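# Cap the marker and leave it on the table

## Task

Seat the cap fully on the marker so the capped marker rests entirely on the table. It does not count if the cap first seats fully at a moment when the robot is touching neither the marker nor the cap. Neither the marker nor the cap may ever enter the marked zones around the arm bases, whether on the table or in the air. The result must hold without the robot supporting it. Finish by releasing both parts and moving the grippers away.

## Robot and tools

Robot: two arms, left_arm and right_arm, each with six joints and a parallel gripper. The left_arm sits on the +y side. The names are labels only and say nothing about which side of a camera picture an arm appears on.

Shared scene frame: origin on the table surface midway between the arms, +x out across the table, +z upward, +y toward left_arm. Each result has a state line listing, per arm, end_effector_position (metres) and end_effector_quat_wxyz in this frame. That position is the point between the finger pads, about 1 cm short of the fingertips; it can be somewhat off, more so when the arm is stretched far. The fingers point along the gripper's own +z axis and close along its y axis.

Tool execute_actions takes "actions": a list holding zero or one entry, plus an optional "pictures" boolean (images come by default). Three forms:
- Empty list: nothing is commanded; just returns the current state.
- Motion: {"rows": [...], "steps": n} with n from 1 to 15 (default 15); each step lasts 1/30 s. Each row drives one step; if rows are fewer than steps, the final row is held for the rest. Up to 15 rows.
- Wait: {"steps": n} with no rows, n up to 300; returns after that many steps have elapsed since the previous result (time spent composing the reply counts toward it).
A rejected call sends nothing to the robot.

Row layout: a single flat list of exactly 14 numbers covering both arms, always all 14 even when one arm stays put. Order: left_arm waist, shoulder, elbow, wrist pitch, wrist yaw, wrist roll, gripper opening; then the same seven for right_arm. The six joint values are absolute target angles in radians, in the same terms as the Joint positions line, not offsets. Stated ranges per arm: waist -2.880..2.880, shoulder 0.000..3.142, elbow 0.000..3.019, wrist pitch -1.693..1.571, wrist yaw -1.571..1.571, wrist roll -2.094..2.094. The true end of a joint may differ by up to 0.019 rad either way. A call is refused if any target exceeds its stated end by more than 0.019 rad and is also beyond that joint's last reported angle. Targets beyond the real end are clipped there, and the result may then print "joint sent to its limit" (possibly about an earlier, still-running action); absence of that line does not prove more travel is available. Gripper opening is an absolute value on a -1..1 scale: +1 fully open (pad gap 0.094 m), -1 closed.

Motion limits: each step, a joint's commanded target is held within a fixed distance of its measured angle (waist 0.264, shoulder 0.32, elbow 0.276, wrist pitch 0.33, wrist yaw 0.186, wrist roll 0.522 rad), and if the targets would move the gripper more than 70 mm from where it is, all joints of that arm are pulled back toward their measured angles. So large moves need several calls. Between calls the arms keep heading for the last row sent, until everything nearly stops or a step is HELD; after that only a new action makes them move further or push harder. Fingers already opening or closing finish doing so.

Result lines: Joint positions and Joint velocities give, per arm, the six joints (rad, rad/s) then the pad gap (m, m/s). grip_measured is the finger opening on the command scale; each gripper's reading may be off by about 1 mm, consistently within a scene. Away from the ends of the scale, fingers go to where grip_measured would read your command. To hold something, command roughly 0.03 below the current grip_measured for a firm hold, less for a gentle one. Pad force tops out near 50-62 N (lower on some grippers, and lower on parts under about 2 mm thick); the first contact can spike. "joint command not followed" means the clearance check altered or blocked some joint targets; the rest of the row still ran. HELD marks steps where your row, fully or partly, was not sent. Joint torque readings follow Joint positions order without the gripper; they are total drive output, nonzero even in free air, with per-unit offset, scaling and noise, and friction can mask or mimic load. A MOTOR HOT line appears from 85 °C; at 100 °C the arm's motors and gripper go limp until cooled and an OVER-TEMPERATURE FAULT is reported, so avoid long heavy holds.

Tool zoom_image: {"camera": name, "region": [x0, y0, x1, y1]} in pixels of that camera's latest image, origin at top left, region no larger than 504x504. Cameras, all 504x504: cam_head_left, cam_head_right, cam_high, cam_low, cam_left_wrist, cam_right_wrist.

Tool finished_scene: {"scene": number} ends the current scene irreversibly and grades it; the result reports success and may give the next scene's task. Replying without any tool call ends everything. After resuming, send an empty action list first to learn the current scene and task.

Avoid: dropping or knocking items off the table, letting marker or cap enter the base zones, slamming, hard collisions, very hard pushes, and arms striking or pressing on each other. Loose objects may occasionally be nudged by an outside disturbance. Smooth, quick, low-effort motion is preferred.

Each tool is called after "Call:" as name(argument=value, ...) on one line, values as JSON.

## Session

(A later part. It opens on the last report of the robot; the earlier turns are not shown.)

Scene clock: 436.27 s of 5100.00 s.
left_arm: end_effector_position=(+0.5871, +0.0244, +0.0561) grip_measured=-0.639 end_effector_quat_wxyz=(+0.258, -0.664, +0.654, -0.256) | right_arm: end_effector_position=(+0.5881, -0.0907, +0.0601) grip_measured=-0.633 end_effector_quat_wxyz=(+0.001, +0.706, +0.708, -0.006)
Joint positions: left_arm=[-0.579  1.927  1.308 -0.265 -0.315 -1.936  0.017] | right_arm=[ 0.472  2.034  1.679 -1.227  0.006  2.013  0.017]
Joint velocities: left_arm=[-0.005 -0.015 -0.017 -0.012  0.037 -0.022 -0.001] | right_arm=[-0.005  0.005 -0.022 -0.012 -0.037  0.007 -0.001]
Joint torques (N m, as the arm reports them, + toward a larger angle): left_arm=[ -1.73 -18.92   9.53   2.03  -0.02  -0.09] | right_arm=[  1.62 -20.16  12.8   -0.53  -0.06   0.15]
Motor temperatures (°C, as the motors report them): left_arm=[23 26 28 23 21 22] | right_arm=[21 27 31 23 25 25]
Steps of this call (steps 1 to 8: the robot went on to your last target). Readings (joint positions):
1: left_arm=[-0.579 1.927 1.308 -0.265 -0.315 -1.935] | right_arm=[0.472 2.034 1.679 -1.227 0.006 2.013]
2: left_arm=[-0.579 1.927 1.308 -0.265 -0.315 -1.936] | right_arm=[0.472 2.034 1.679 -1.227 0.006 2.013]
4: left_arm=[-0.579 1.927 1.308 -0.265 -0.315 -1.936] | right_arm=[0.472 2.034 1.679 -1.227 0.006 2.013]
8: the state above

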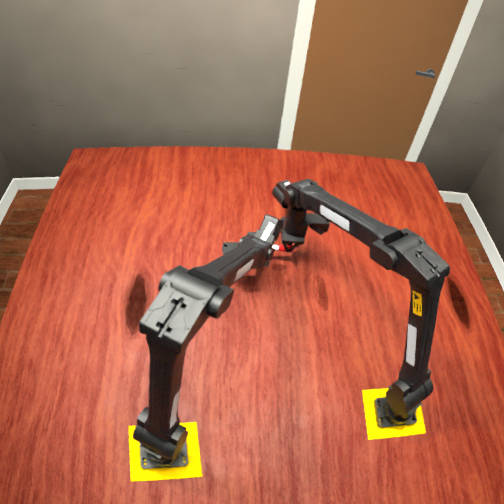

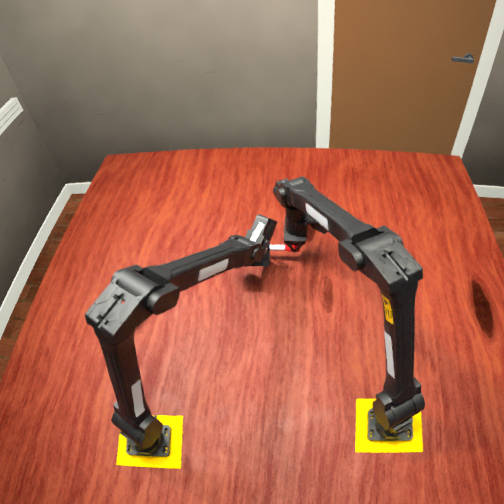

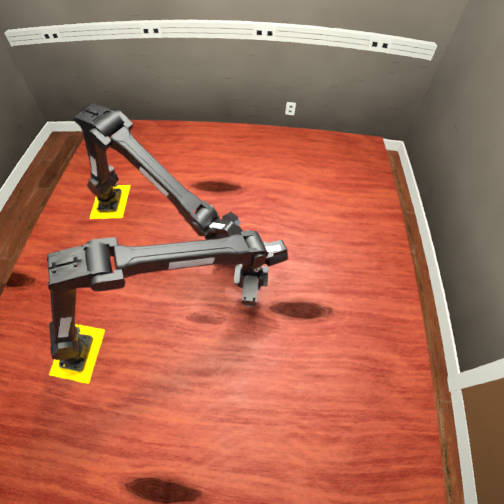

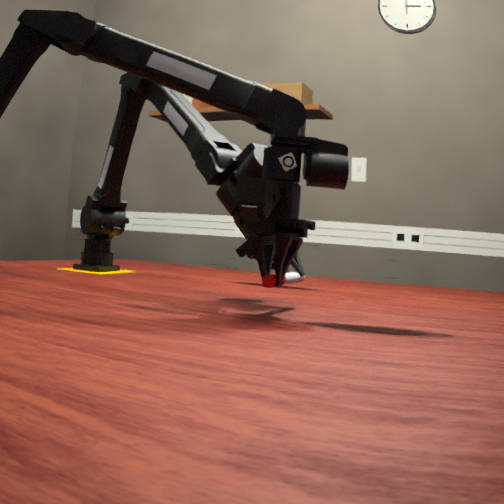

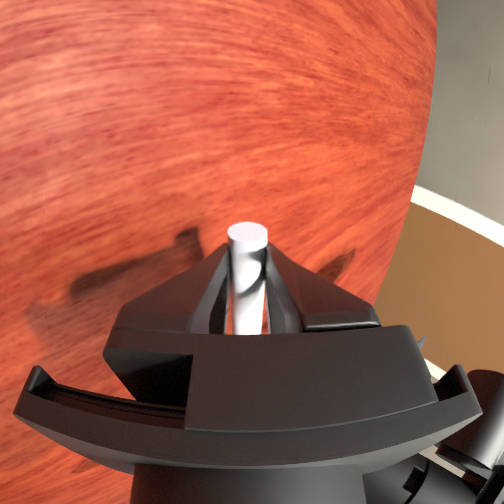

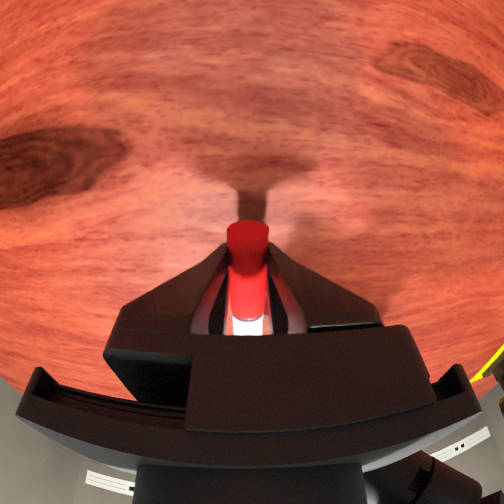

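Call:
execute_actions(actions=[{"rows":[[-0.604,1.915,1.316,-0.238,-0.3,-1.947,-0.7,0.489,2.061,1.71,-1.228,-0.01,2.024,-0.69],[-0.612,1.915,1.32,-0.236,-0.294,-1.947,-0.7,0.496,2.061,1.71,-1.222,-0.016,2.024,-0.69],[-0.62,1.915,1.323,-0.234,-0.288,-1.947,-0.7,0.503,2.061,1.71,-1.218,-0.022,2.024,-0.69],[-0.628,1.915,1.326,-0.232,-0.282,-1.947,-0.7,0.51,2.061,1.71,-1.214,-0.028,2.024,-0.69],[-0.636,1.915,1.329,-0.23,-0.276,-1.947,-0.7,0.517,2.061,1.71,-1.21,-0.034,2.024,-0.69],[-0.644,1.915,1.332,-0.228,-0.27,-1.947,-0.7,0.524,2.061,1.71,-1.206,-0.04,2.024,-0.69],[-0.652,1.915,1.335,-0.226,-0.264,-1.947,-0.7,0.531,2.061,1.712,-1.202,-0.046,2.024,-0.69],[-0.66,1.915,1.338,-0.224,-0.258,-1.947,-0.7,0.538,2.061,1.714,-1.198,-0.052,2.024,-0.69],[-0.668,1.915,1.341,-0.222,-0.252,-1.947,-0.7,0.545,2.061,1.716,-1.194,-0.058,2.024,-0.69],[-0.676,1.915,1.344,-0.22,-0.246,-1.947,-0.7,0.552,2.061,1.718,-1.19,-0.064,2.024,-0.69],[-0.684,1.915,1.347,-0.218,-0.24,-1.947,-0.7,0.559,2.061,1.72,-1.186,-0.07,2.024,-0.69]],"steps":15}])

Call:
zoom_image(camera="cam_right_wrist", region=[200,270,300,345])

Scene clock: 457.77 s of 5100.00 s.
left_arm: end_effector_position=(+0.5814, +0.0028, +0.0567) grip_measured=-0.639 end_effector_quat_wxyz=(+0.240, -0.654, +0.663, -0.273) | right_arm: end_effector_position=(+0.5863, -0.1076, +0.0564) grip_measured=-0.633 end_effector_quat_wxyz=(-0.004, +0.712, +0.702, -0.020)
Joint positions: left_arm=[-0.602  1.927  1.308 -0.252 -0.276 -1.941  0.017] | right_arm=[ 0.448  2.034  1.668 -1.245  0.007  2.005  0.017]
Joint velocities: left_arm=[-0.063 -0.005  0.002  0.017  0.037 -0.007 -0.   ] | right_arm=[-0.024 -0.005 -0.037 -0.051 -0.095 -0.066  0.001]
Joint torques (N m, as the arm reports them, + toward a larger angle): left_arm=[ -7.33 -18.79  12.84   2.46   1.34  -0.02] | right_arm=[  3.49 -21.89  10.76   0.61  -0.34   0.36]
Motor temperatures (°C, as the motors report them): left_arm=[23 26 28 23 21 22] | right_arm=[21 27 31 23 25 25]
A step of this action was HELD (marked below), so the robot has no last target. An arm can still carry out its HELD step.
Steps of this call (steps 1 to 15: the robot went on to your last target; steps 16 to 90: nothing new was sent; then 18.00 s passed at rest; steps 91 to 105: all 15 steps of this action). Readings (joint positions):
91: left_arm=[-0.579 1.927 1.308 -0.265 -0.313 -1.936] | right_arm=[0.472 2.034 1.679 -1.227 0.004 2.014]
92: left_arm=[-0.579 1.927 1.308 -0.265 -0.310 -1.936] | right_arm=[0.472 2.034 1.679 -1.227 0.002 2.014]
94: left_arm=[-0.579 1.927 1.308 -0.265 -0.307 -1.936] | right_arm=[0.472 2.034 1.679 -1.227 -0.002 2.014]
97: left_arm=[-0.579 1.927 1.308 -0.264 -0.296 -1.937] | right_arm=[0.469 2.034 1.678 -1.227 0.000 2.015] HELD
98: left_arm=[-0.581 1.927 1.308 -0.262 -0.289 -1.938] | right_arm=[0.468 2.034 1.677 -1.227 0.004 2.015] HELD
99: left_arm=[-0.583 1.927 1.308 -0.260 -0.286 -1.938] | right_arm=[0.465 2.034 1.676 -1.229 0.005 2.015] HELD
100: left_arm=[-0.586 1.927 1.308 -0.258 -0.282 -1.940] | right_arm=[0.462 2.034 1.675 -1.232 0.006 2.015] HELD
101: left_arm=[-0.590 1.927 1.308 -0.256 -0.279 -1.940] | right_arm=[0.458 2.034 1.674 -1.234 0.006 2.014] HELD
102: left_arm=[-0.594 1.927 1.308 -0.255 -0.278 -1.941] | right_arm=[0.455 2.034 1.672 -1.237 0.007 2.012] HELD
103: left_arm=[-0.597 1.927 1.308 -0.253 -0.277 -1.941] | right_arm=[0.452 2.034 1.670 -1.240 0.007 2.010] HELD
104: left_arm=[-0.600 1.927 1.308 -0.252 -0.276 -1.941] | right_arm=[0.449 2.034 1.669 -1.243 0.007 2.008] HELD
105: the state above HELD
joint command not followed: on one or more control steps a check withheld the commanded joint targets of the right arm, and it was not sent them on those steps. On the call's last step the targets were still withheld.
cause: the commanded joint targets would bring a part of the robot too close to another arm (this arm's wrist (the part past joint 4) and the other arm's wrist (the part past joint 4), along the way the arms are being sent); next, command targets that bring no part of the robot closer to that arm.

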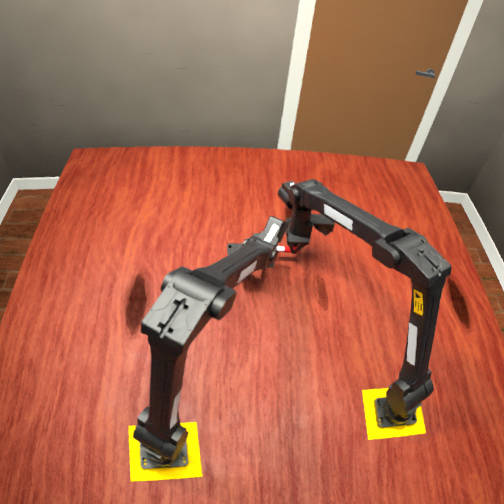

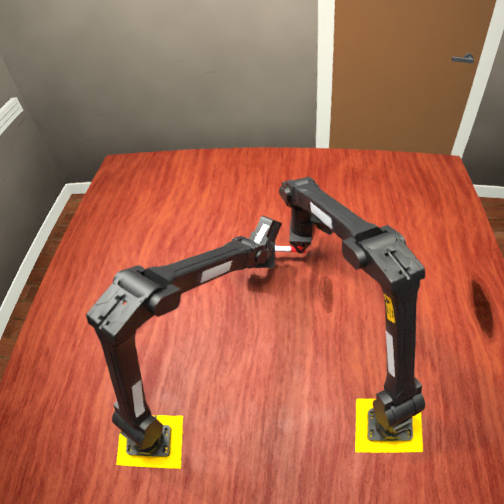

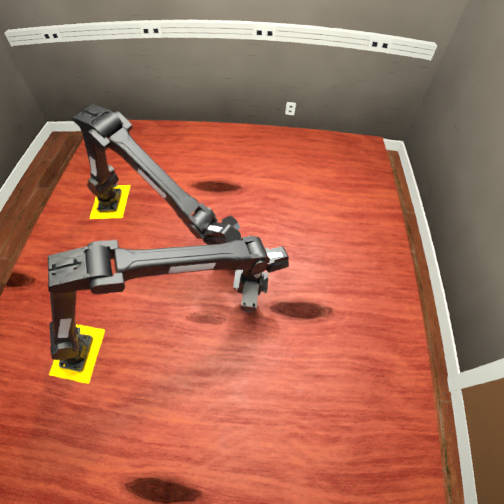

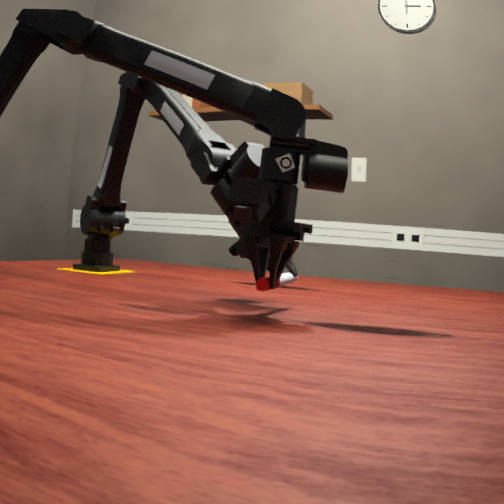

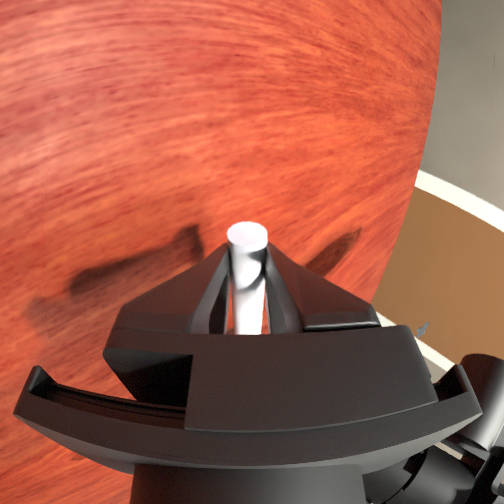

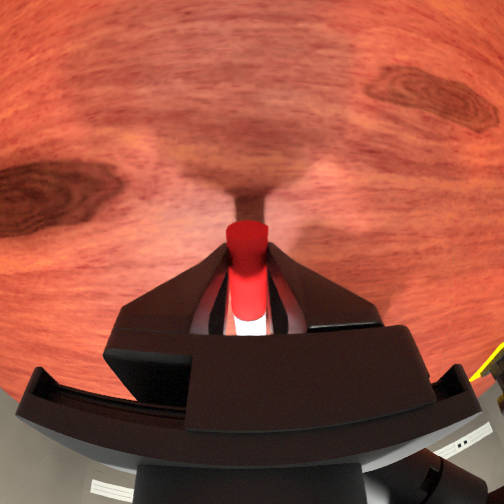

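Region (200, 270, 300, 345) of cam_right_wrist's 504x504 image, scaled by 5.040, with more detail than that image has; it fills the top 378 rows of this view, and the rest is white.

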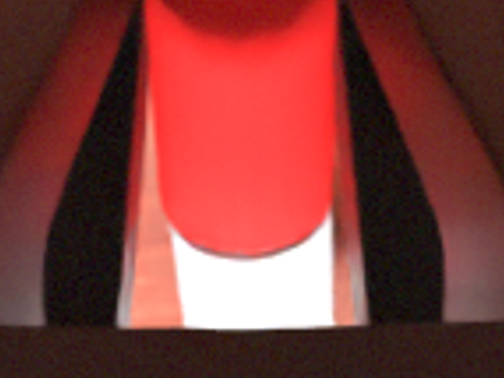

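Call:
execute_actions(actions=[{"rows":[[-0.62,1.915,1.33,-0.25,-0.29,-1.947,-0.7,0.45,2.05,1.7,-1.23,0,2.015,-0.69],[-0.61,1.915,1.33,-0.25,-0.3,-1.947,-0.7,0.455,2.05,1.71,-1.225,0,2.015,-0.69],[-0.6,1.915,1.33,-0.255,-0.31,-1.947,-0.7,0.46,2.05,1.715,-1.22,0,2.015,-0.69],[-0.59,1.915,1.33,-0.26,-0.315,-1.947,-0.7,0.468,2.05,1.72,-1.212,0,2.02,-0.69],[-0.585,1.915,1.33,-0.265,-0.315,-1.947,-0.7,0.475,2.05,1.72,-1.212,0,2.02,-0.69]],"steps":15}])

Call:
zoom_image(camera="cam_right_wrist", region=[220,295,280,340])

Call:
zoom_image(camera="cam_head_right", region=[260,230,310,262])

Scene clock: 472.57 s of 5100.00 s.
left_arm: end_effector_position=(+0.5861, +0.0169, +0.0576) grip_measured=-0.639 end_effector_quat_wxyz=(+0.258, -0.662, +0.653, -0.263) | right_arm: end_effector_position=(+0.5899, -0.0965, +0.0590) grip_measured=-0.633 end_effector_quat_wxyz=(-0.001, +0.707, +0.707, -0.007)
Joint positions: left_arm=[-0.59   1.928  1.308 -0.254 -0.316 -1.941  0.017] | right_arm=[ 0.461  2.034  1.676 -1.226  0.003  2.005  0.017]
Joint velocities: left_arm=[-0.024 -0.015  0.007  0.007  0.022  0.022 -0.   ] | right_arm=[ 0.005 -0.005  0.002  0.012  0.007  0.037 -0.001]
Joint torques (N m, as the arm reports them, + toward a larger angle): left_arm=[  0.3  -18.88  11.24   0.53  -0.15  -0.02] | right_arm=[  1.85 -20.38  14.04   0.23  -0.01   0.17]
Motor temperatures (°C, as the motors report them): left_arm=[23 26 29 23 22 22] | right_arm=[21 27 30 23 25 25]
Steps of this call (steps 1 to 90: nothing new was sent; then 11.30 s passed at rest; steps 91 to 105: all 15 steps of this action). Readings (joint positions):
91: left_arm=[-0.602 1.928 1.308 -0.252 -0.289 -1.941] | right_arm=[0.446 2.034 1.667 -1.247 0.005 2.001]
92: left_arm=[-0.602 1.928 1.308 -0.252 -0.297 -1.941] | right_arm=[0.446 2.034 1.667 -1.247 0.002 2.001]
94: left_arm=[-0.602 1.928 1.308 -0.252 -0.310 -1.941] | right_arm=[0.449 2.034 1.670 -1.243 0.001 2.001]
98: left_arm=[-0.594 1.928 1.308 -0.254 -0.316 -1.941] | right_arm=[0.458 2.034 1.675 -1.231 0.002 2.002]
105: the state above

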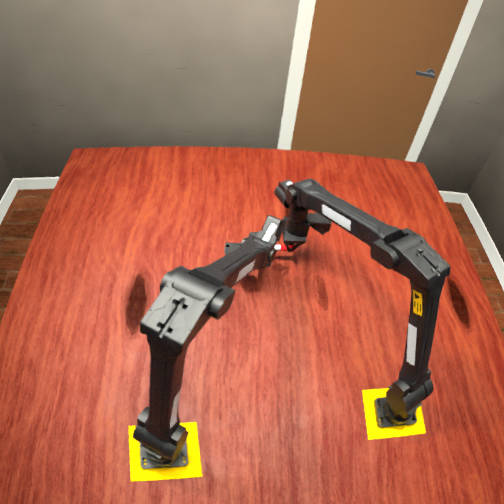

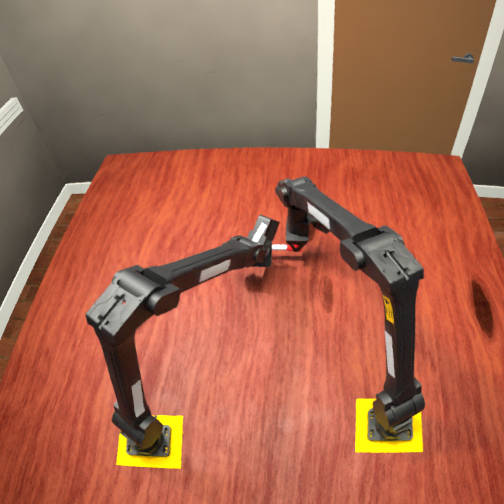

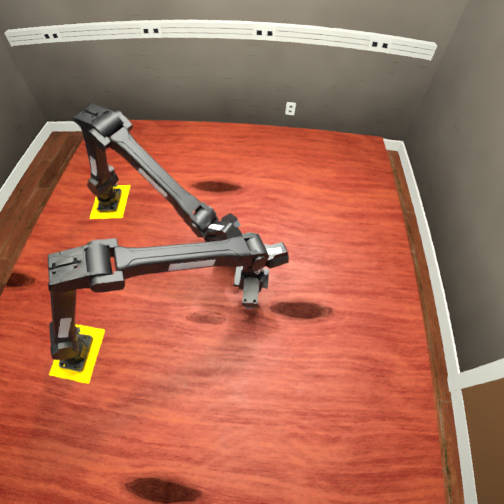

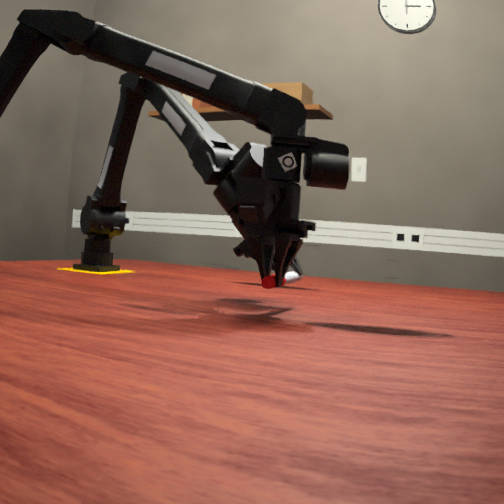

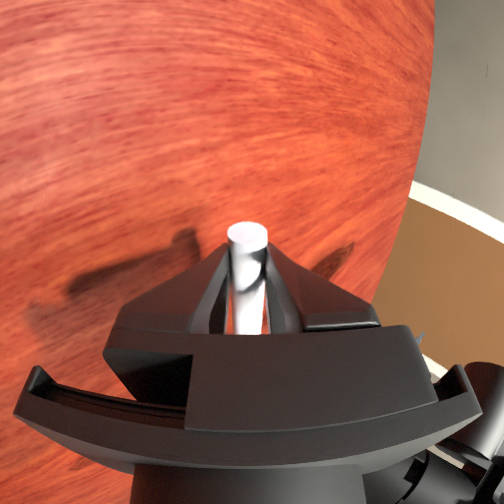

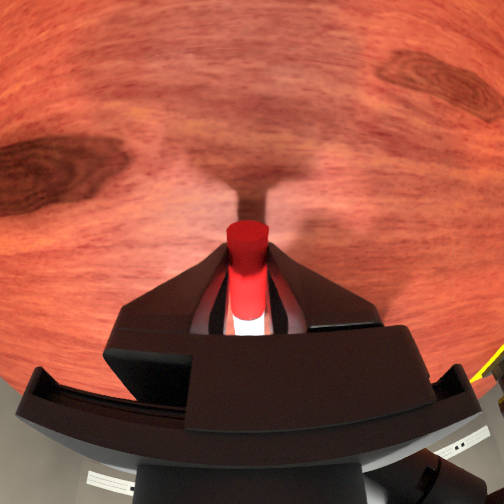

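Region (220, 295, 280, 340) of cam_right_wrist's 504x504 image, scaled by 8.400, with more detail than that image has; it fills the top 378 rows of this view, and the rest is white.

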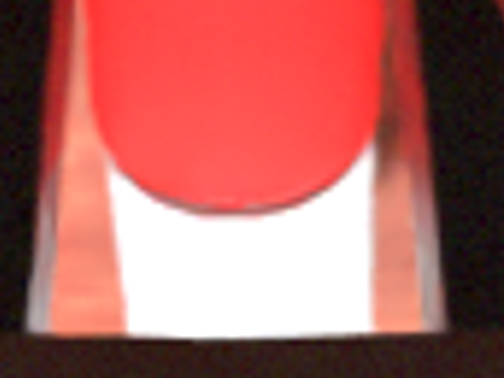

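Region (260, 230, 310, 262) of cam_head_right's 504x504 image, scaled by 10.080, with more detail than that image has; it fills the top 323 rows of this view, and the rest is white.

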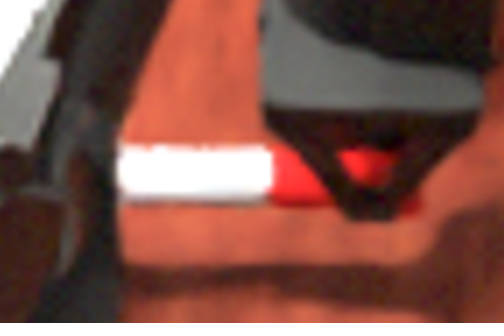

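Call:
execute_actions(actions=[{"rows":[[-0.59,1.915,1.33,-0.25,-0.315,-1.94,-0.7,0.461,2.05,1.7,-1.226,0,2.005,-0.5],[-0.59,1.915,1.33,-0.25,-0.315,-1.94,-0.7,0.461,2.05,1.7,-1.226,0,2.005,-0.2],[-0.59,1.915,1.33,-0.25,-0.315,-1.94,-0.7,0.461,2.05,1.7,-1.226,0,2.005,0.2],[-0.59,1.915,1.33,-0.25,-0.315,-1.94,-0.7,0.461,2.05,1.7,-1.226,0,2.005,0.2],[-0.59,1.915,1.33,-0.25,-0.315,-1.94,-0.7,0.461,2.05,1.7,-1.226,0,2.005,0.2],[-0.58,1.915,1.33,-0.25,-0.315,-1.94,-0.7,0.45,2.05,1.7,-1.226,0,2.005,0.2],[-0.57,1.915,1.33,-0.25,-0.315,-1.94,-0.7,0.44,2.04,1.7,-1.226,0,2.005,0.2],[-0.56,1.915,1.33,-0.25,-0.315,-1.94,-0.7,0.42,2.03,1.7,-1.226,0,2.005,0.2],[-0.55,1.915,1.33,-0.25,-0.315,-1.94,-0.7,0.4,2.02,1.7,-1.226,0,2.005,0.2],[-0.54,1.915,1.33,-0.25,-0.315,-1.94,-0.7,0.38,2.01,1.7,-1.226,0,2.005,0.2],[-0.53,1.915,1.33,-0.25,-0.315,-1.94,-0.7,0.36,2.0,1.7,-1.226,0,2.005,0.2],[-0.52,1.91,1.33,-0.24,-0.315,-1.94,-0.7,0.34,1.98,1.69,-1.226,0,2.005,0.2],[-0.51,1.9,1.33,-0.22,-0.315,-1.94,-0.7,0.32,1.96,1.68,-1.226,0,2.005,0.2],[-0.5,1.89,1.33,-0.19,-0.31,-1.94,-0.7,0.3,1.94,1.66,-1.226,0,2.005,0.2],[-0.49,1.88,1.32,-0.15,-0.3,-1.94,-0.7,0.28,1.92,1.64,-1.226,0,2.005,0.2]],"steps":15}], pictures=false)

Call:
execute_actions(actions=[{"rows":[[-0.48,1.87,1.305,-0.1,-0.28,-1.92,-0.7,0.26,1.89,1.61,-1.23,0,2.0,0.2],[-0.47,1.86,1.29,-0.05,-0.26,-1.88,-0.7,0.24,1.86,1.58,-1.23,0,2.0,0.2],[-0.46,1.85,1.275,0,-0.24,-1.84,-0.7,0.22,1.83,1.55,-1.23,0,2.0,0.2],[-0.45,1.84,1.26,0.05,-0.22,-1.8,-0.7,0.2,1.8,1.52,-1.23,0,2.0,0.2],[-0.45,1.83,1.24,0.1,-0.2,-1.75,-0.7,0.18,1.77,1.49,-1.23,0,2.0,0.2],[-0.45,1.83,1.22,0.15,-0.18,-1.7,-0.7,0.16,1.74,1.46,-1.23,0,2.0,0.2],[-0.45,1.83,1.2,0.2,-0.16,-1.65,-0.7,0.14,1.71,1.43,-1.23,0,2.0,0.2],[-0.45,1.83,1.18,0.25,-0.14,-1.6,-0.7,0.12,1.68,1.4,-1.23,0,2.0,0.2],[-0.45,1.83,1.16,0.3,-0.12,-1.55,-0.7,0.1,1.65,1.37,-1.23,0,2.0,0.2],[-0.45,1.83,1.14,0.35,-0.1,-1.5,-0.7,0.08,1.62,1.34,-1.23,0,2.0,0.2],[-0.45,1.83,1.12,0.4,-0.08,-1.45,-0.7,0.06,1.59,1.31,-1.23,0,2.0,0.2],[-0.45,1.83,1.1,0.45,-0.06,-1.4,-0.7,0.04,1.56,1.28,-1.23,0,2.0,0.2],[-0.45,1.83,1.08,0.5,-0.04,-1.33,-0.7,0.025,1.54,1.26,-1.23,0,2.0,0.2],[-0.45,1.83,1.06,0.55,-0.02,-1.26,-0.7,0.01,1.52,1.24,-1.23,0,2.0,0.2],[-0.45,1.83,1.04,0.6,0,-1.19,-0.7,0,1.5,1.22,-1.23,0,2.0,0.2]],"steps":15}], pictures=false)

Call:
execute_actions(actions=[{"rows":[[-0.45,1.83,1.02,0.65,0,-1.11,-0.7,0,1.5,1.22,-1.23,0,2.0,0.2],[-0.45,1.83,1.0,0.7,0,-1.03,-0.7,0,1.5,1.22,-1.23,0,2.0,0.2],[-0.45,1.83,0.98,0.75,0,-0.95,-0.7,0,1.5,1.22,-1.23,0,2.0,0.2],[-0.45,1.83,0.96,0.8,0,-0.87,-0.7,0,1.5,1.22,-1.23,0,2.0,0.2],[-0.45,1.83,0.94,0.85,0,-0.79,-0.7,0,1.5,1.22,-1.23,0,2.0,0.2],[-0.45,1.83,0.92,0.9,0,-0.71,-0.7,0,1.5,1.22,-1.23,0,2.0,0.2],[-0.45,1.83,0.9,0.94,0,-0.63,-0.7,0,1.5,1.22,-1.23,0,2.0,0.2],[-0.45,1.83,0.885,0.97,0,-0.55,-0.7,0,1.5,1.22,-1.23,0,2.0,0.2],[-0.45,1.83,0.87,1.0,0,-0.47,-0.7,0,1.5,1.22,-1.23,0,2.0,0.2],[-0.45,1.83,0.86,1.015,0,-0.39,-0.7,0,1.5,1.22,-1.23,0,2.0,0.2],[-0.45,1.83,0.855,1.015,0,-0.31,-0.7,0,1.5,1.22,-1.23,0,2.0,0.2],[-0.45,1.83,0.855,1.015,0,-0.23,-0.7,0,1.5,1.22,-1.23,0,2.0,0.2],[-0.45,1.83,0.855,1.015,0,-0.15,-0.7,0,1.5,1.22,-1.23,0,2.0,0.2],[-0.45,1.83,0.855,1.015,0,-0.07,-0.7,0,1.5,1.22,-1.23,0,2.0,0.2],[-0.45,1.83,0.855,1.015,0,0.01,-0.7,0,1.5,1.22,-1.23,0,2.0,0.2]],"steps":15}], pictures=false)

Call:
execute_actions(actions=[{"steps":20}])

Scene clock: 522.47 s of 5100.00 s.
left_arm: end_effector_position=(+0.6033, +0.0465, +0.0625) grip_measured=-0.639 end_effector_quat_wxyz=(-0.265, +0.676, -0.632, +0.271) | right_arm: end_effector_position=(+0.6112, -0.1565, +0.0685) grip_measured=+0.198 end_effector_quat_wxyz=(-0.001, +0.744, +0.668, -0.000)
Joint positions: left_arm=[-0.538  1.926  1.308 -0.226 -0.307 -1.941  0.017] | right_arm=[ 0.355  2.012  1.666 -1.226 -0.001  2.005  0.056]
Joint velocities: left_arm=[ 0.357 -0.024  0.007  0.632  0.198  0.007 -0.001] | right_arm=[-0.708 -0.386 -0.291 -0.002  0.007  0.022  0.   ]
Joint torques (N m, as the arm reports them, + toward a larger angle): left_arm=[  1.95 -21.89  10.34   2.26  -0.19   0.07] | right_arm=[ -0.98 -26.66   9.04   0.15   0.16   0.08]
Motor temperatures (°C, as the motors report them): left_arm=[23 26 29 23 21 22] | right_arm=[21 28 32 23 25 25]
Steps of this call (steps 1 to 15: the robot went on to your last target; steps 16 to 90: nothing new was sent; then 46.40 s passed at rest; steps 91 to 105: all 15 steps of this action). Readings (joint positions):
91: left_arm=[-0.590 1.928 1.308 -0.254 -0.316 -1.941] | right_arm=[0.461 2.034 1.676 -1.226 0.003 2.005]
92: left_arm=[-0.590 1.928 1.308 -0.254 -0.316 -1.941] | right_arm=[0.461 2.034 1.676 -1.226 0.003 2.005]
94: left_arm=[-0.590 1.928 1.308 -0.254 -0.316 -1.941] | right_arm=[0.461 2.034 1.676 -1.226 0.002 2.005]
98: left_arm=[-0.589 1.928 1.308 -0.254 -0.316 -1.941] | right_arm=[0.458 2.034 1.676 -1.226 0.002 2.005]
105: the state above

Scene clock: 522.97 s of 5100.00 s.
left_arm: end_effector_position=(+0.6207, +0.0600, +0.1546) grip_measured=-0.639 end_effector_quat_wxyz=(+0.392, -0.424, +0.672, -0.463) | right_arm: end_effector_position=(+0.5009, -0.3560, +0.1687) grip_measured=+0.198 end_effector_quat_wxyz=(+0.023, +0.845, +0.533, +0.036)
Joint positions: left_arm=[-0.44   1.826  1.078  0.481 -0.018 -1.436  0.017] | right_arm=[ 0.016  1.524  1.263 -1.226 -0.     2.005  0.056]
Joint velocities: left_arm=[-0.005  0.005 -0.667  1.37   0.462  1.619 -0.   ] | right_arm=[-0.376 -0.718 -0.598 -0.002  0.037 -0.081  0.   ]
Joint torques (N m, as the arm reports them, + toward a larger angle): left_arm=[ -1.07 -15.61   9.18   2.24   0.03   0.15] | right_arm=[  1.67 -12.99   9.63  -0.07   0.11   0.  ]
Motor temperatures (°C, as the motors report them): left_arm=[23 26 29 23 21 22] | right_arm=[21 28 32 23 25 25]
Steps of this call (steps 1 to 15: all 15 steps of this action). Readings (joint positions):
1: left_arm=[-0.524 1.924 1.306 -0.196 -0.293 -1.940] | right_arm=[0.329 1.995 1.651 -1.226 -0.001 2.005]
2: left_arm=[-0.510 1.920 1.301 -0.157 -0.275 -1.931] | right_arm=[0.302 1.973 1.630 -1.226 -0.001 2.005]
4: left_arm=[-0.482 1.901 1.280 -0.066 -0.237 -1.896] | right_arm=[0.247 1.915 1.575 -1.226 -0.001 2.005]
8: left_arm=[-0.443 1.849 1.215 0.131 -0.160 -1.767] | right_arm=[0.140 1.766 1.450 -1.226 -0.000 2.005]
15: the state above

Scene clock: 523.47 s of 5100.00 s.
left_arm: end_effector_position=(+0.5661, +0.0753, +0.1621) grip_measured=-0.639 end_effector_quat_wxyz=(+0.671, -0.002, +0.707, -0.226) | right_arm: end_effector_position=(+0.4853, -0.3662, +0.1707) grip_measured=+0.198 end_effector_quat_wxyz=(+0.024, +0.851, +0.523, +0.036)
Joint positions: left_arm=[-0.441  1.83   0.851  0.98  -0.002 -0.327  0.017] | right_arm=[-0.007  1.483  1.223 -1.226 -0.     2.005  0.056]
Joint velocities: left_arm=[ 0.005 -0.005 -0.017  0.061  0.081  2.205 -0.   ] | right_arm=[-0.005 -0.015 -0.007 -0.012 -0.051  0.022  0.001]
Joint torques (N m, as the arm reports them, + toward a larger angle): left_arm=[ -1.   -14.02   7.62   2.81   0.15   0.06] | right_arm=[  1.45 -12.66   9.95   0.01   0.12  -0.02]
Motor temperatures (°C, as the motors report them): left_arm=[23 26 29 23 21 22] | right_arm=[21 28 32 23 25 25]
Steps of this call (steps 1 to 15: all 15 steps of this action). Readings (joint positions):
1: left_arm=[-0.440 1.826 1.054 0.528 -0.008 -1.375] | right_arm=[0.005 1.503 1.245 -1.226 -0.000 2.005]
2: left_arm=[-0.441 1.827 1.032 0.577 -0.004 -1.310] | right_arm=[-0.003 1.490 1.234 -1.226 -0.000 2.005]
4: left_arm=[-0.441 1.828 0.990 0.675 -0.003 -1.172] | right_arm=[-0.009 1.482 1.227 -1.226 -0.000 2.005]
8: left_arm=[-0.441 1.830 0.912 0.865 -0.002 -0.875] | right_arm=[-0.007 1.483 1.224 -1.226 -0.000 2.005]
15: the state above

Scene clock: 524.13 s of 5100.00 s.
left_arm: end_effector_position=(+0.5661, +0.0753, +0.1633) grip_measured=-0.639 end_effector_quat_wxyz=(+0.700, +0.112, +0.696, -0.115) | right_arm: end_effector_position=(+0.4853, -0.3662, +0.1707) grip_measured=+0.198 end_effector_quat_wxyz=(+0.024, +0.851, +0.523, +0.036)
Joint positions: left_arm=[-0.441  1.83   0.851  0.985 -0.002 -0.003  0.017] | right_arm=[-0.007  1.483  1.223 -1.226 -0.     2.005  0.056]
Joint velocities: left_arm=[ 0.015 -0.015  0.007 -0.002 -0.037  0.051 -0.001] | right_arm=[-0.015 -0.005  0.002 -0.002 -0.081 -0.022 -0.001]
Joint torques (N m, as the arm reports them, + toward a larger angle): left_arm=[ -1.03 -14.14   7.67   2.77   0.14   0.08] | right_arm=[  1.36 -12.14   9.78  -0.02   0.12  -0.02]
Motor temperatures (°C, as the motors report them): left_arm=[23 26 29 23 21 22] | right_arm=[21 27 32 23 25 25]
Steps of this call (steps 1 to 20: the robot went on to your last target). Readings (joint positions):
1: left_arm=[-0.441 1.830 0.851 0.982 -0.002 -0.261] | right_arm=[-0.007 1.483 1.223 -1.226 -0.000 2.005]
2: left_arm=[-0.441 1.830 0.851 0.984 -0.002 -0.208] | right_arm=[-0.007 1.483 1.223 -1.226 -0.000 2.005]
4: left_arm=[-0.441 1.830 0.851 0.985 -0.002 -0.132] | right_arm=[-0.007 1.483 1.223 -1.226 -0.000 2.005]
8: left_arm=[-0.441 1.830 0.851 0.985 -0.002 -0.054] | right_arm=[-0.007 1.483 1.223 -1.226 -0.000 2.005]
20: the state above

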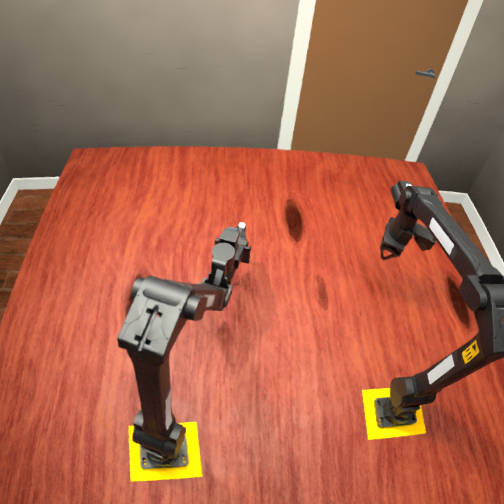

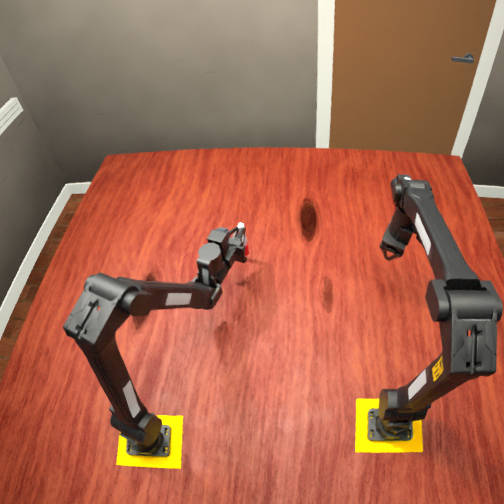

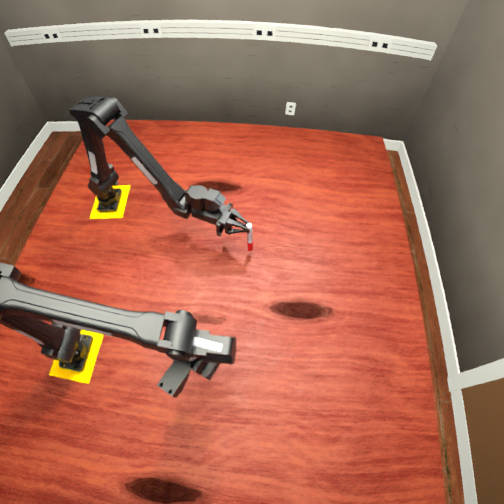

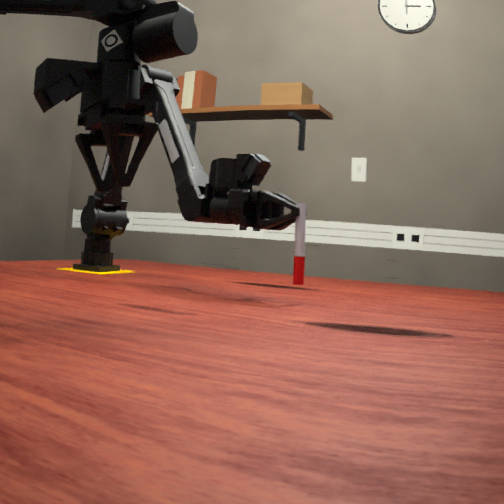

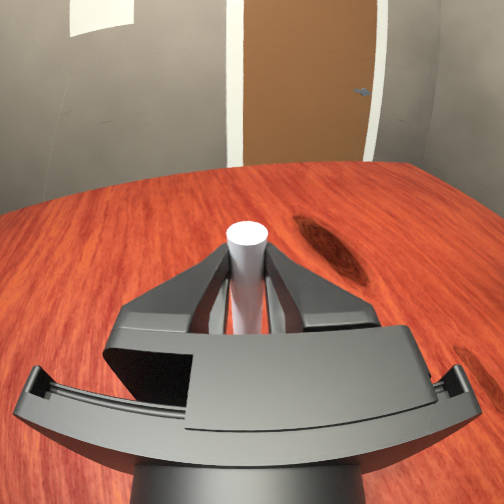

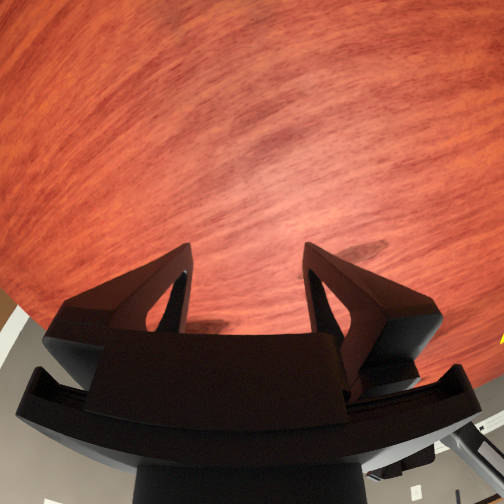

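Call:
zoom_image(camera="cam_low", region=[280,240,320,290])

Region (280, 240, 320, 290) of cam_low's 504x504 image, scaled by 10.080, with more detail than that image has; it fills the left 403 columns of this view, and the rest is white.

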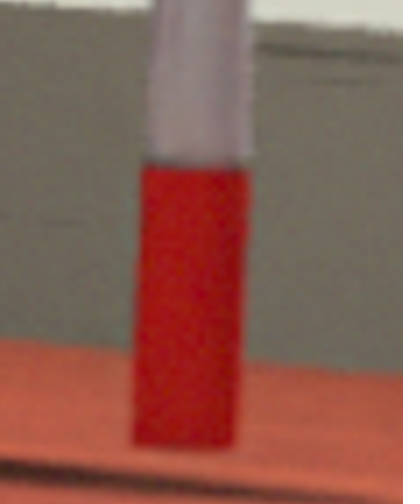

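Call:
execute_actions(actions=[{"rows":[[-0.45,1.81,0.84,1.025,0,0.01,-0.7,0,1.5,1.22,-1.23,0,2.0,0.2],[-0.45,1.8,0.82,1.04,0,0.01,-0.7,0,1.5,1.22,-1.23,0,2.0,0.2],[-0.45,1.79,0.795,1.06,0,0.01,-0.7,0,1.5,1.22,-1.23,0,2.0,0.2],[-0.45,1.78,0.77,1.08,0,0.01,-0.7,0,1.5,1.22,-1.23,0,2.0,0.2],[-0.45,1.77,0.74,1.1,0,0.01,-0.7,0,1.5,1.22,-1.23,0,2.0,0.2],[-0.45,1.76,0.71,1.12,0,0.01,-0.7,0,1.5,1.22,-1.23,0,2.0,0.2],[-0.45,1.75,0.68,1.14,0,0.01,-0.7,0,1.5,1.22,-1.23,0,2.0,0.2],[-0.45,1.74,0.65,1.16,0,0.01,-0.7,0,1.5,1.22,-1.23,0,2.0,0.2],[-0.45,1.73,0.62,1.18,0,0.01,-0.7,0,1.5,1.22,-1.23,0,2.0,0.2],[-0.45,1.72,0.59,1.2,0,0.01,-0.7,0,1.5,1.22,-1.23,0,2.0,0.2],[-0.45,1.71,0.56,1.22,0,0.01,-0.7,0,1.5,1.22,-1.23,0,2.0,0.2],[-0.45,1.7,0.53,1.24,0,0.01,-0.7,0,1.5,1.22,-1.23,0,2.0,0.2],[-0.45,1.69,0.5,1.26,0,0.01,-0.7,0,1.5,1.22,-1.23,0,2.0,0.2],[-0.45,1.68,0.47,1.28,0,0.01,-0.7,0,1.5,1.22,-1.23,0,2.0,0.2],[-0.45,1.67,0.44,1.3,0,0.01,-0.7,0,1.5,1.22,-1.23,0,2.0,0.2]],"steps":15}], pictures=false)

Call:
execute_actions(actions=[{"rows":[[-0.45,1.66,0.41,1.325,0,0.01,-0.7,0,1.5,1.22,-1.23,0,2.0,0.2],[-0.45,1.65,0.38,1.35,0,0.01,-0.7,0,1.5,1.22,-1.23,0,2.0,0.2],[-0.45,1.64,0.35,1.375,0,0.01,-0.7,0,1.5,1.22,-1.23,0,2.0,0.2],[-0.45,1.63,0.32,1.4,0,0.01,-0.7,0,1.5,1.22,-1.23,0,2.0,0.2],[-0.45,1.62,0.29,1.425,0,0.01,-0.7,0,1.5,1.22,-1.23,0,2.0,0.2],[-0.45,1.61,0.26,1.45,0,0.01,-0.7,0,1.5,1.22,-1.23,0,2.0,0.2],[-0.45,1.6,0.23,1.475,0,0.01,-0.7,0,1.5,1.22,-1.23,0,2.0,0.2],[-0.45,1.59,0.2,1.5,0,0.01,-0.7,0,1.5,1.22,-1.23,0,2.0,0.2],[-0.45,1.58,0.175,1.525,0,0.01,-0.7,0,1.5,1.22,-1.23,0,2.0,0.2],[-0.45,1.575,0.15,1.55,0,0.01,-0.7,0,1.5,1.22,-1.23,0,2.0,0.2],[-0.45,1.57,0.13,1.57,0,0.01,-0.7,0,1.5,1.22,-1.23,0,2.0,0.2],[-0.45,1.57,0.11,1.585,0,0.01,-0.7,0,1.5,1.22,-1.23,0,2.0,0.2],[-0.45,1.57,0.095,1.585,0,0.01,-0.7,0,1.5,1.22,-1.23,0,2.0,0.2],[-0.45,1.57,0.085,1.585,0,0.01,-0.7,0,1.5,1.22,-1.23,0,2.0,0.2]],"steps":15}], pictures=false)

Call:
execute_actions(actions=[{"steps":12}])

Scene clock: 577.03 s of 5100.00 s.
left_arm: end_effector_position=(+0.4472, +0.1153, +0.1425) grip_measured=-0.639 end_effector_quat_wxyz=(+0.704, +0.113, +0.692, -0.114) | right_arm: end_effector_position=(+0.4853, -0.3662, +0.1707) grip_measured=+0.198 end_effector_quat_wxyz=(+0.024, +0.851, +0.523, +0.036)
Joint positions: left_arm=[-0.441  1.704  0.488  1.232 -0.002  0.001  0.017] | right_arm=[-0.007  1.483  1.223 -1.226 -0.     2.005  0.056]
Joint velocities: left_arm=[-0.005 -0.298 -0.838  0.564 -0.022 -0.022 -0.   ] | right_arm=[-0.005 -0.005 -0.007 -0.007  0.037  0.125  0.   ]
Joint torques (N m, as the arm reports them, + toward a larger angle): left_arm=[ -1.05 -10.73   5.48   2.56   0.15   0.09] | right_arm=[  0.8  -12.9    9.99  -0.04   0.09   0.02]
Motor temperatures (°C, as the motors report them): left_arm=[23 25 27 23 21 22] | right_arm=[21 26 30 23 25 25]
Steps of this call (steps 1 to 30: the robot went on to your last target; steps 31 to 90: nothing new was sent; then 49.40 s passed at rest; steps 91 to 105: all 15 steps of this action). Readings (joint positions):
91: left_arm=[-0.441 1.830 0.850 0.988 -0.002 0.001] | right_arm=[-0.007 1.483 1.223 -1.226 -0.000 2.005]
92: left_arm=[-0.441 1.829 0.845 0.994 -0.002 0.001] | right_arm=[-0.007 1.483 1.223 -1.226 -0.000 2.005]
94: left_arm=[-0.441 1.820 0.816 1.020 -0.002 0.001] | right_arm=[-0.007 1.483 1.223 -1.226 -0.000 2.005]
98: left_arm=[-0.441 1.777 0.702 1.094 -0.002 0.001] | right_arm=[-0.007 1.483 1.223 -1.226 -0.000 2.005]
105: the state above

Scene clock: 577.53 s of 5100.00 s.
left_arm: end_effector_position=(+0.3070, +0.1624, +0.1442) grip_measured=-0.639 end_effector_quat_wxyz=(+0.720, +0.110, +0.675, -0.117) | right_arm: end_effector_position=(+0.4853, -0.3662, +0.1707) grip_measured=+0.198 end_effector_quat_wxyz=(+0.024, +0.851, +0.523, +0.036)
Joint positions: left_arm=[-0.441  1.574  0.092  1.547 -0.002  0.001  0.017] | right_arm=[-0.007  1.483  1.223 -1.226 -0.     2.005  0.056]
Joint velocities: left_arm=[-0.015 -0.015 -0.3    0.081 -0.022 -0.022  0.   ] | right_arm=[ 0.005 -0.015 -0.002  0.002  0.022  0.037  0.   ]
Joint torques (N m, as the arm reports them, + toward a larger angle): left_arm=[-1.08 -5.01  4.02  2.63  0.15  0.08] | right_arm=[  1.52 -12.21   9.86   0.25   0.17   0.03]
Motor temperatures (°C, as the motors report them): left_arm=[23 25 27 23 21 22] | right_arm=[21 26 30 23 25 25]
joint sent to its limit (left arm) — the command would take joint 4 (wrist pitch) past its upper limit, so that joint was sent only as far as its limit.
Steps of this call (steps 1 to 15: all 15 steps of this action). Readings (joint positions):
1: left_arm=[-0.441 1.694 0.459 1.253 -0.002 0.001] | right_arm=[-0.007 1.483 1.223 -1.226 -0.000 2.005]
2: left_arm=[-0.441 1.684 0.429 1.276 -0.002 0.001] | right_arm=[-0.007 1.483 1.223 -1.226 -0.000 2.005]
4: left_arm=[-0.441 1.664 0.369 1.324 -0.002 0.001] | right_arm=[-0.007 1.483 1.223 -1.226 -0.000 2.005]
8: left_arm=[-0.441 1.621 0.250 1.423 -0.002 0.001] | right_arm=[-0.007 1.483 1.223 -1.226 -0.000 2.005]
15: the state above

Scene clock: 577.93 s of 5100.00 s.
left_arm: end_effector_position=(+0.3033, +0.1637, +0.1420) grip_measured=-0.639 end_effector_quat_wxyz=(+0.718, +0.110, +0.678, -0.116) | right_arm: end_effector_position=(+0.4853, -0.3662, +0.1707) grip_measured=+0.198 end_effector_quat_wxyz=(+0.024, +0.851, +0.523, +0.036)
Joint positions: left_arm=[-0.441  1.574  0.081  1.55  -0.002  0.001  0.017] | right_arm=[-0.007  1.483  1.223 -1.226 -0.     2.005  0.056]
Joint velocities: left_arm=[ 0.015 -0.005 -0.002 -0.002  0.066 -0.066  0.001] | right_arm=[ 0.005 -0.015 -0.002 -0.012  0.037  0.051  0.   ]
Joint torques (N m, as the arm reports them, + toward a larger angle): left_arm=[-1.04 -4.77  3.16  2.77  0.15  0.09] | right_arm=[  1.58 -12.82   9.79  -0.06   0.06   0.01]
Motor temperatures (°C, as the motors report them): left_arm=[23 25 27 23 21 22] | right_arm=[21 26 30 23 25 25]
joint sent to its limit (left arm) — the command would take joint 4 (wrist pitch) past its upper limit, so that joint was sent only as far as its limit.
Steps of this call (steps 1 to 12: the robot went on to your last target). Readings (joint positions):
1: left_arm=[-0.441 1.574 0.084 1.548 -0.002 0.001] | right_arm=[-0.007 1.483 1.223 -1.226 -0.000 2.005]
2: left_arm=[-0.441 1.574 0.081 1.549 -0.002 0.001] | right_arm=[-0.007 1.483 1.223 -1.226 -0.000 2.005]
4: left_arm=[-0.441 1.574 0.081 1.549 -0.002 0.001] | right_arm=[-0.007 1.483 1.223 -1.226 -0.000 2.005]
8: left_arm=[-0.441 1.574 0.081 1.550 -0.002 0.001] | right_arm=[-0.007 1.483 1.223 -1.226 -0.000 2.005]
12: the state above

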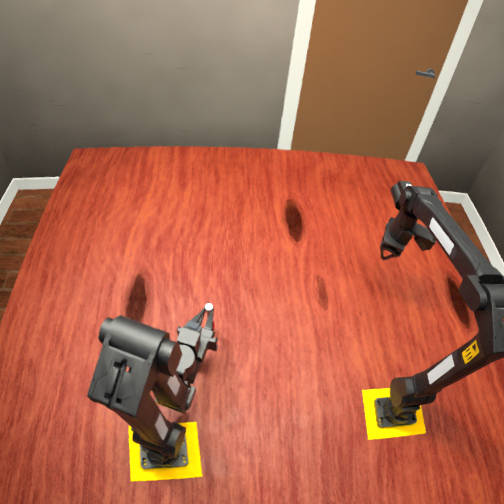

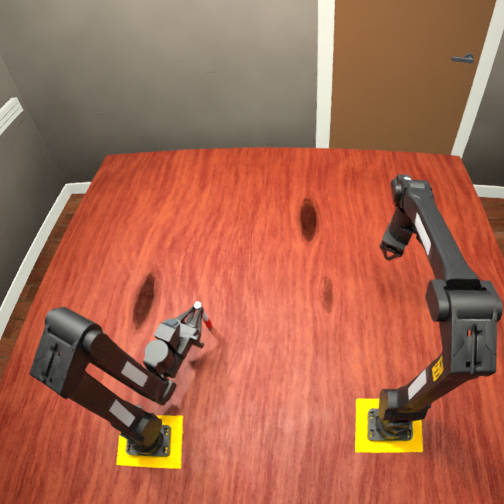

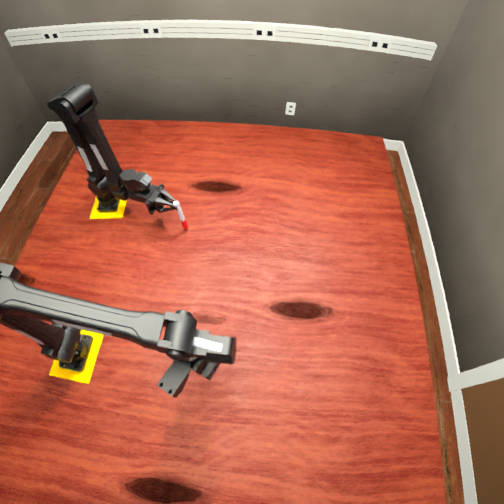

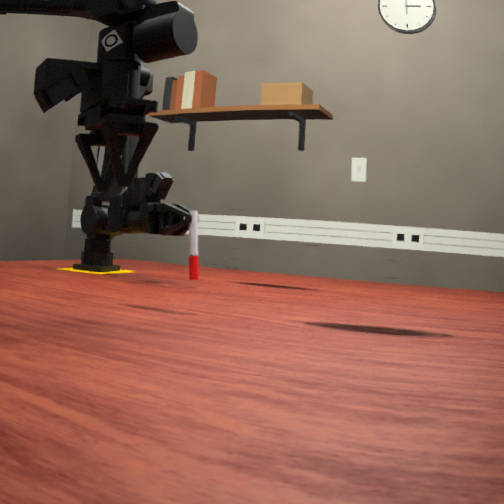

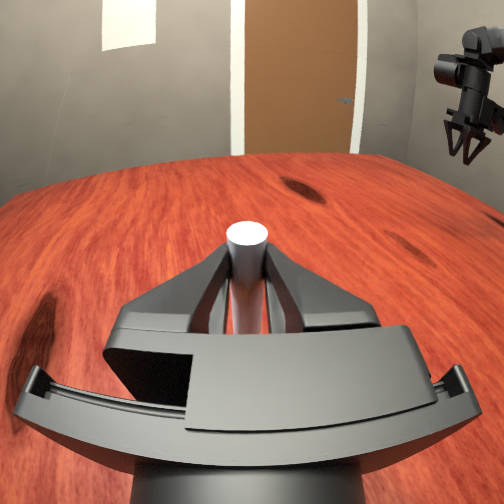

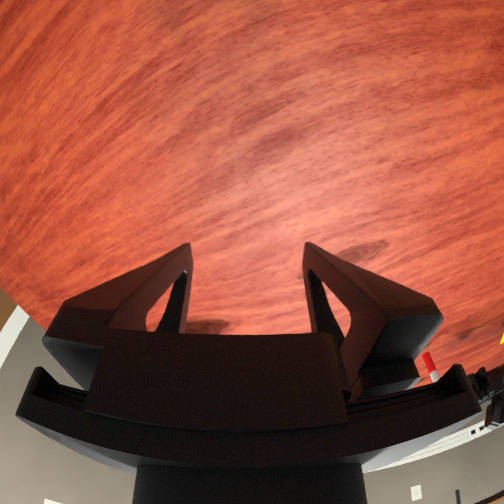

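Lower slowly to contact.

Call:
execute_actions(actions=[{"rows":[[-0.45,1.58,0.085,1.56,0,0.01,-0.7,0,1.5,1.22,-1.23,0,2.0,0.2],[-0.45,1.585,0.085,1.56,0,0.01,-0.7,0,1.5,1.22,-1.23,0,2.0,0.2],[-0.45,1.59,0.085,1.56,0,0.01,-0.7,0,1.5,1.22,-1.23,0,2.0,0.2],[-0.45,1.595,0.085,1.56,0,0.01,-0.7,0,1.5,1.22,-1.23,0,2.0,0.2],[-0.45,1.6,0.085,1.56,0,0.01,-0.7,0,1.5,1.22,-1.23,0,2.0,0.2],[-0.45,1.605,0.085,1.56,0,0.01,-0.7,0,1.5,1.22,-1.23,0,2.0,0.2],[-0.45,1.61,0.085,1.56,0,0.01,-0.7,0,1.5,1.22,-1.23,0,2.0,0.2],[-0.45,1.615,0.085,1.56,0,0.01,-0.7,0,1.5,1.22,-1.23,0,2.0,0.2],[-0.45,1.62,0.085,1.56,0,0.01,-0.7,0,1.5,1.22,-1.23,0,2.0,0.2],[-0.45,1.624,0.085,1.56,0,0.01,-0.7,0,1.5,1.22,-1.23,0,2.0,0.2],[-0.45,1.628,0.085,1.56,0,0.01,-0.7,0,1.5,1.22,-1.23,0,2.0,0.2],[-0.45,1.632,0.085,1.56,0,0.01,-0.7,0,1.5,1.22,-1.23,0,2.0,0.2],[-0.45,1.636,0.085,1.56,0,0.01,-0.7,0,1.5,1.22,-1.23,0,2.0,0.2],[-0.45,1.64,0.085,1.56,0,0.01,-0.7,0,1.5,1.22,-1.23,0,2.0,0.2],[-0.45,1.645,0.085,1.56,0,0.01,-0.7,0,1.5,1.22,-1.23,0,2.0,0.2]],"steps":15}], pictures=false)

Call:
execute_actions(actions=[{"steps":8}], pictures=false)

Scene clock: 595.47 s of 5100.00 s.
left_arm: end_effector_position=(+0.3037, +0.1635, +0.1255) grip_measured=-0.639 end_effector_quat_wxyz=(+0.702, +0.113, +0.694, -0.113) | right_arm: end_effector_position=(+0.4853, -0.3662, +0.1707) grip_measured=+0.198 end_effector_quat_wxyz=(+0.024, +0.851, +0.523, +0.036)
Joint positions: left_arm=[-0.441  1.624  0.082  1.552 -0.002  0.002  0.017] | right_arm=[-0.007  1.483  1.223 -1.226 -0.     2.005  0.056]
Joint velocities: left_arm=[ 0.005 -0.005 -0.002  0.012 -0.081  0.007 -0.   ] | right_arm=[-0.005  0.005 -0.007  0.017 -0.066  0.007  0.   ]
Joint torques (N m, as the arm reports them, + toward a larger angle): left_arm=[-1.08 -2.74  2.68  1.8   0.15  0.06] | right_arm=[  1.37 -11.78   9.83  -0.06   0.12   0.05]
Motor temperatures (°C, as the motors report them): left_arm=[23 24 26 23 21 22] | right_arm=[21 26 30 23 25 25]
joint sent to its limit (left arm) — the command would take joint 4 (wrist pitch) past its upper limit, so that joint was sent only as far as its limit.
Steps of this call (steps 1 to 30: the robot went on to your last target; steps 31 to 90: nothing new was sent; then 14.03 s passed at rest; steps 91 to 105: all 15 steps of this action). Readings (joint positions):
91: left_arm=[-0.441 1.574 0.081 1.550 -0.002 0.001] | right_arm=[-0.007 1.483 1.223 -1.226 -0.000 2.005]
92: left_arm=[-0.441 1.575 0.081 1.550 -0.002 0.001] | right_arm=[-0.007 1.483 1.223 -1.226 -0.000 2.005]
94: left_arm=[-0.441 1.579 0.081 1.550 -0.002 0.001] | right_arm=[-0.007 1.483 1.223 -1.226 -0.000 2.005]
98: left_arm=[-0.441 1.600 0.081 1.550 -0.002 0.001] | right_arm=[-0.007 1.483 1.223 -1.226 -0.000 2.005]
105: the state above

Scene clock: 595.73 s of 5100.00 s.
left_arm: end_effector_position=(+0.3037, +0.1635, +0.1255) grip_measured=-0.639 end_effector_quat_wxyz=(+0.702, +0.113, +0.694, -0.113) | right_arm: end_effector_position=(+0.4853, -0.3662, +0.1707) grip_measured=+0.198 end_effector_quat_wxyz=(+0.024, +0.851, +0.523, +0.036)
Joint positions: left_arm=[-0.441  1.626  0.082  1.554 -0.002  0.002  0.017] | right_arm=[-0.007  1.483  1.223 -1.226 -0.     2.005  0.056]
Joint velocities: left_arm=[-0.015  0.005 -0.017  0.002 -0.081 -0.081 -0.   ] | right_arm=[-0.005  0.015  0.002 -0.012  0.095  0.037  0.   ]
Joint torques (N m, as the arm reports them, + toward a larger angle): left_arm=[-1.01 -2.89  2.68  1.78  0.15  0.07] | right_arm=[  1.13 -12.44   9.61   0.09   0.14   0.  ]
Motor temperatures (°C, as the motors report them): left_arm=[23 24 26 23 21 22] | right_arm=[21 26 30 23 25 25]
Steps of this call (steps 1 to 8: the robot went on to your last target). Readings (joint positions):
1: left_arm=[-0.441 1.624 0.082 1.552 -0.002 0.002] | right_arm=[-0.007 1.483 1.223 -1.226 -0.000 2.005]
2: left_arm=[-0.441 1.625 0.082 1.553 -0.002 0.002] | right_arm=[-0.007 1.483 1.223 -1.226 -0.000 2.005]
4: left_arm=[-0.441 1.626 0.082 1.553 -0.002 0.002] | right_arm=[-0.007 1.483 1.223 -1.226 -0.000 2.005]
8: the state above


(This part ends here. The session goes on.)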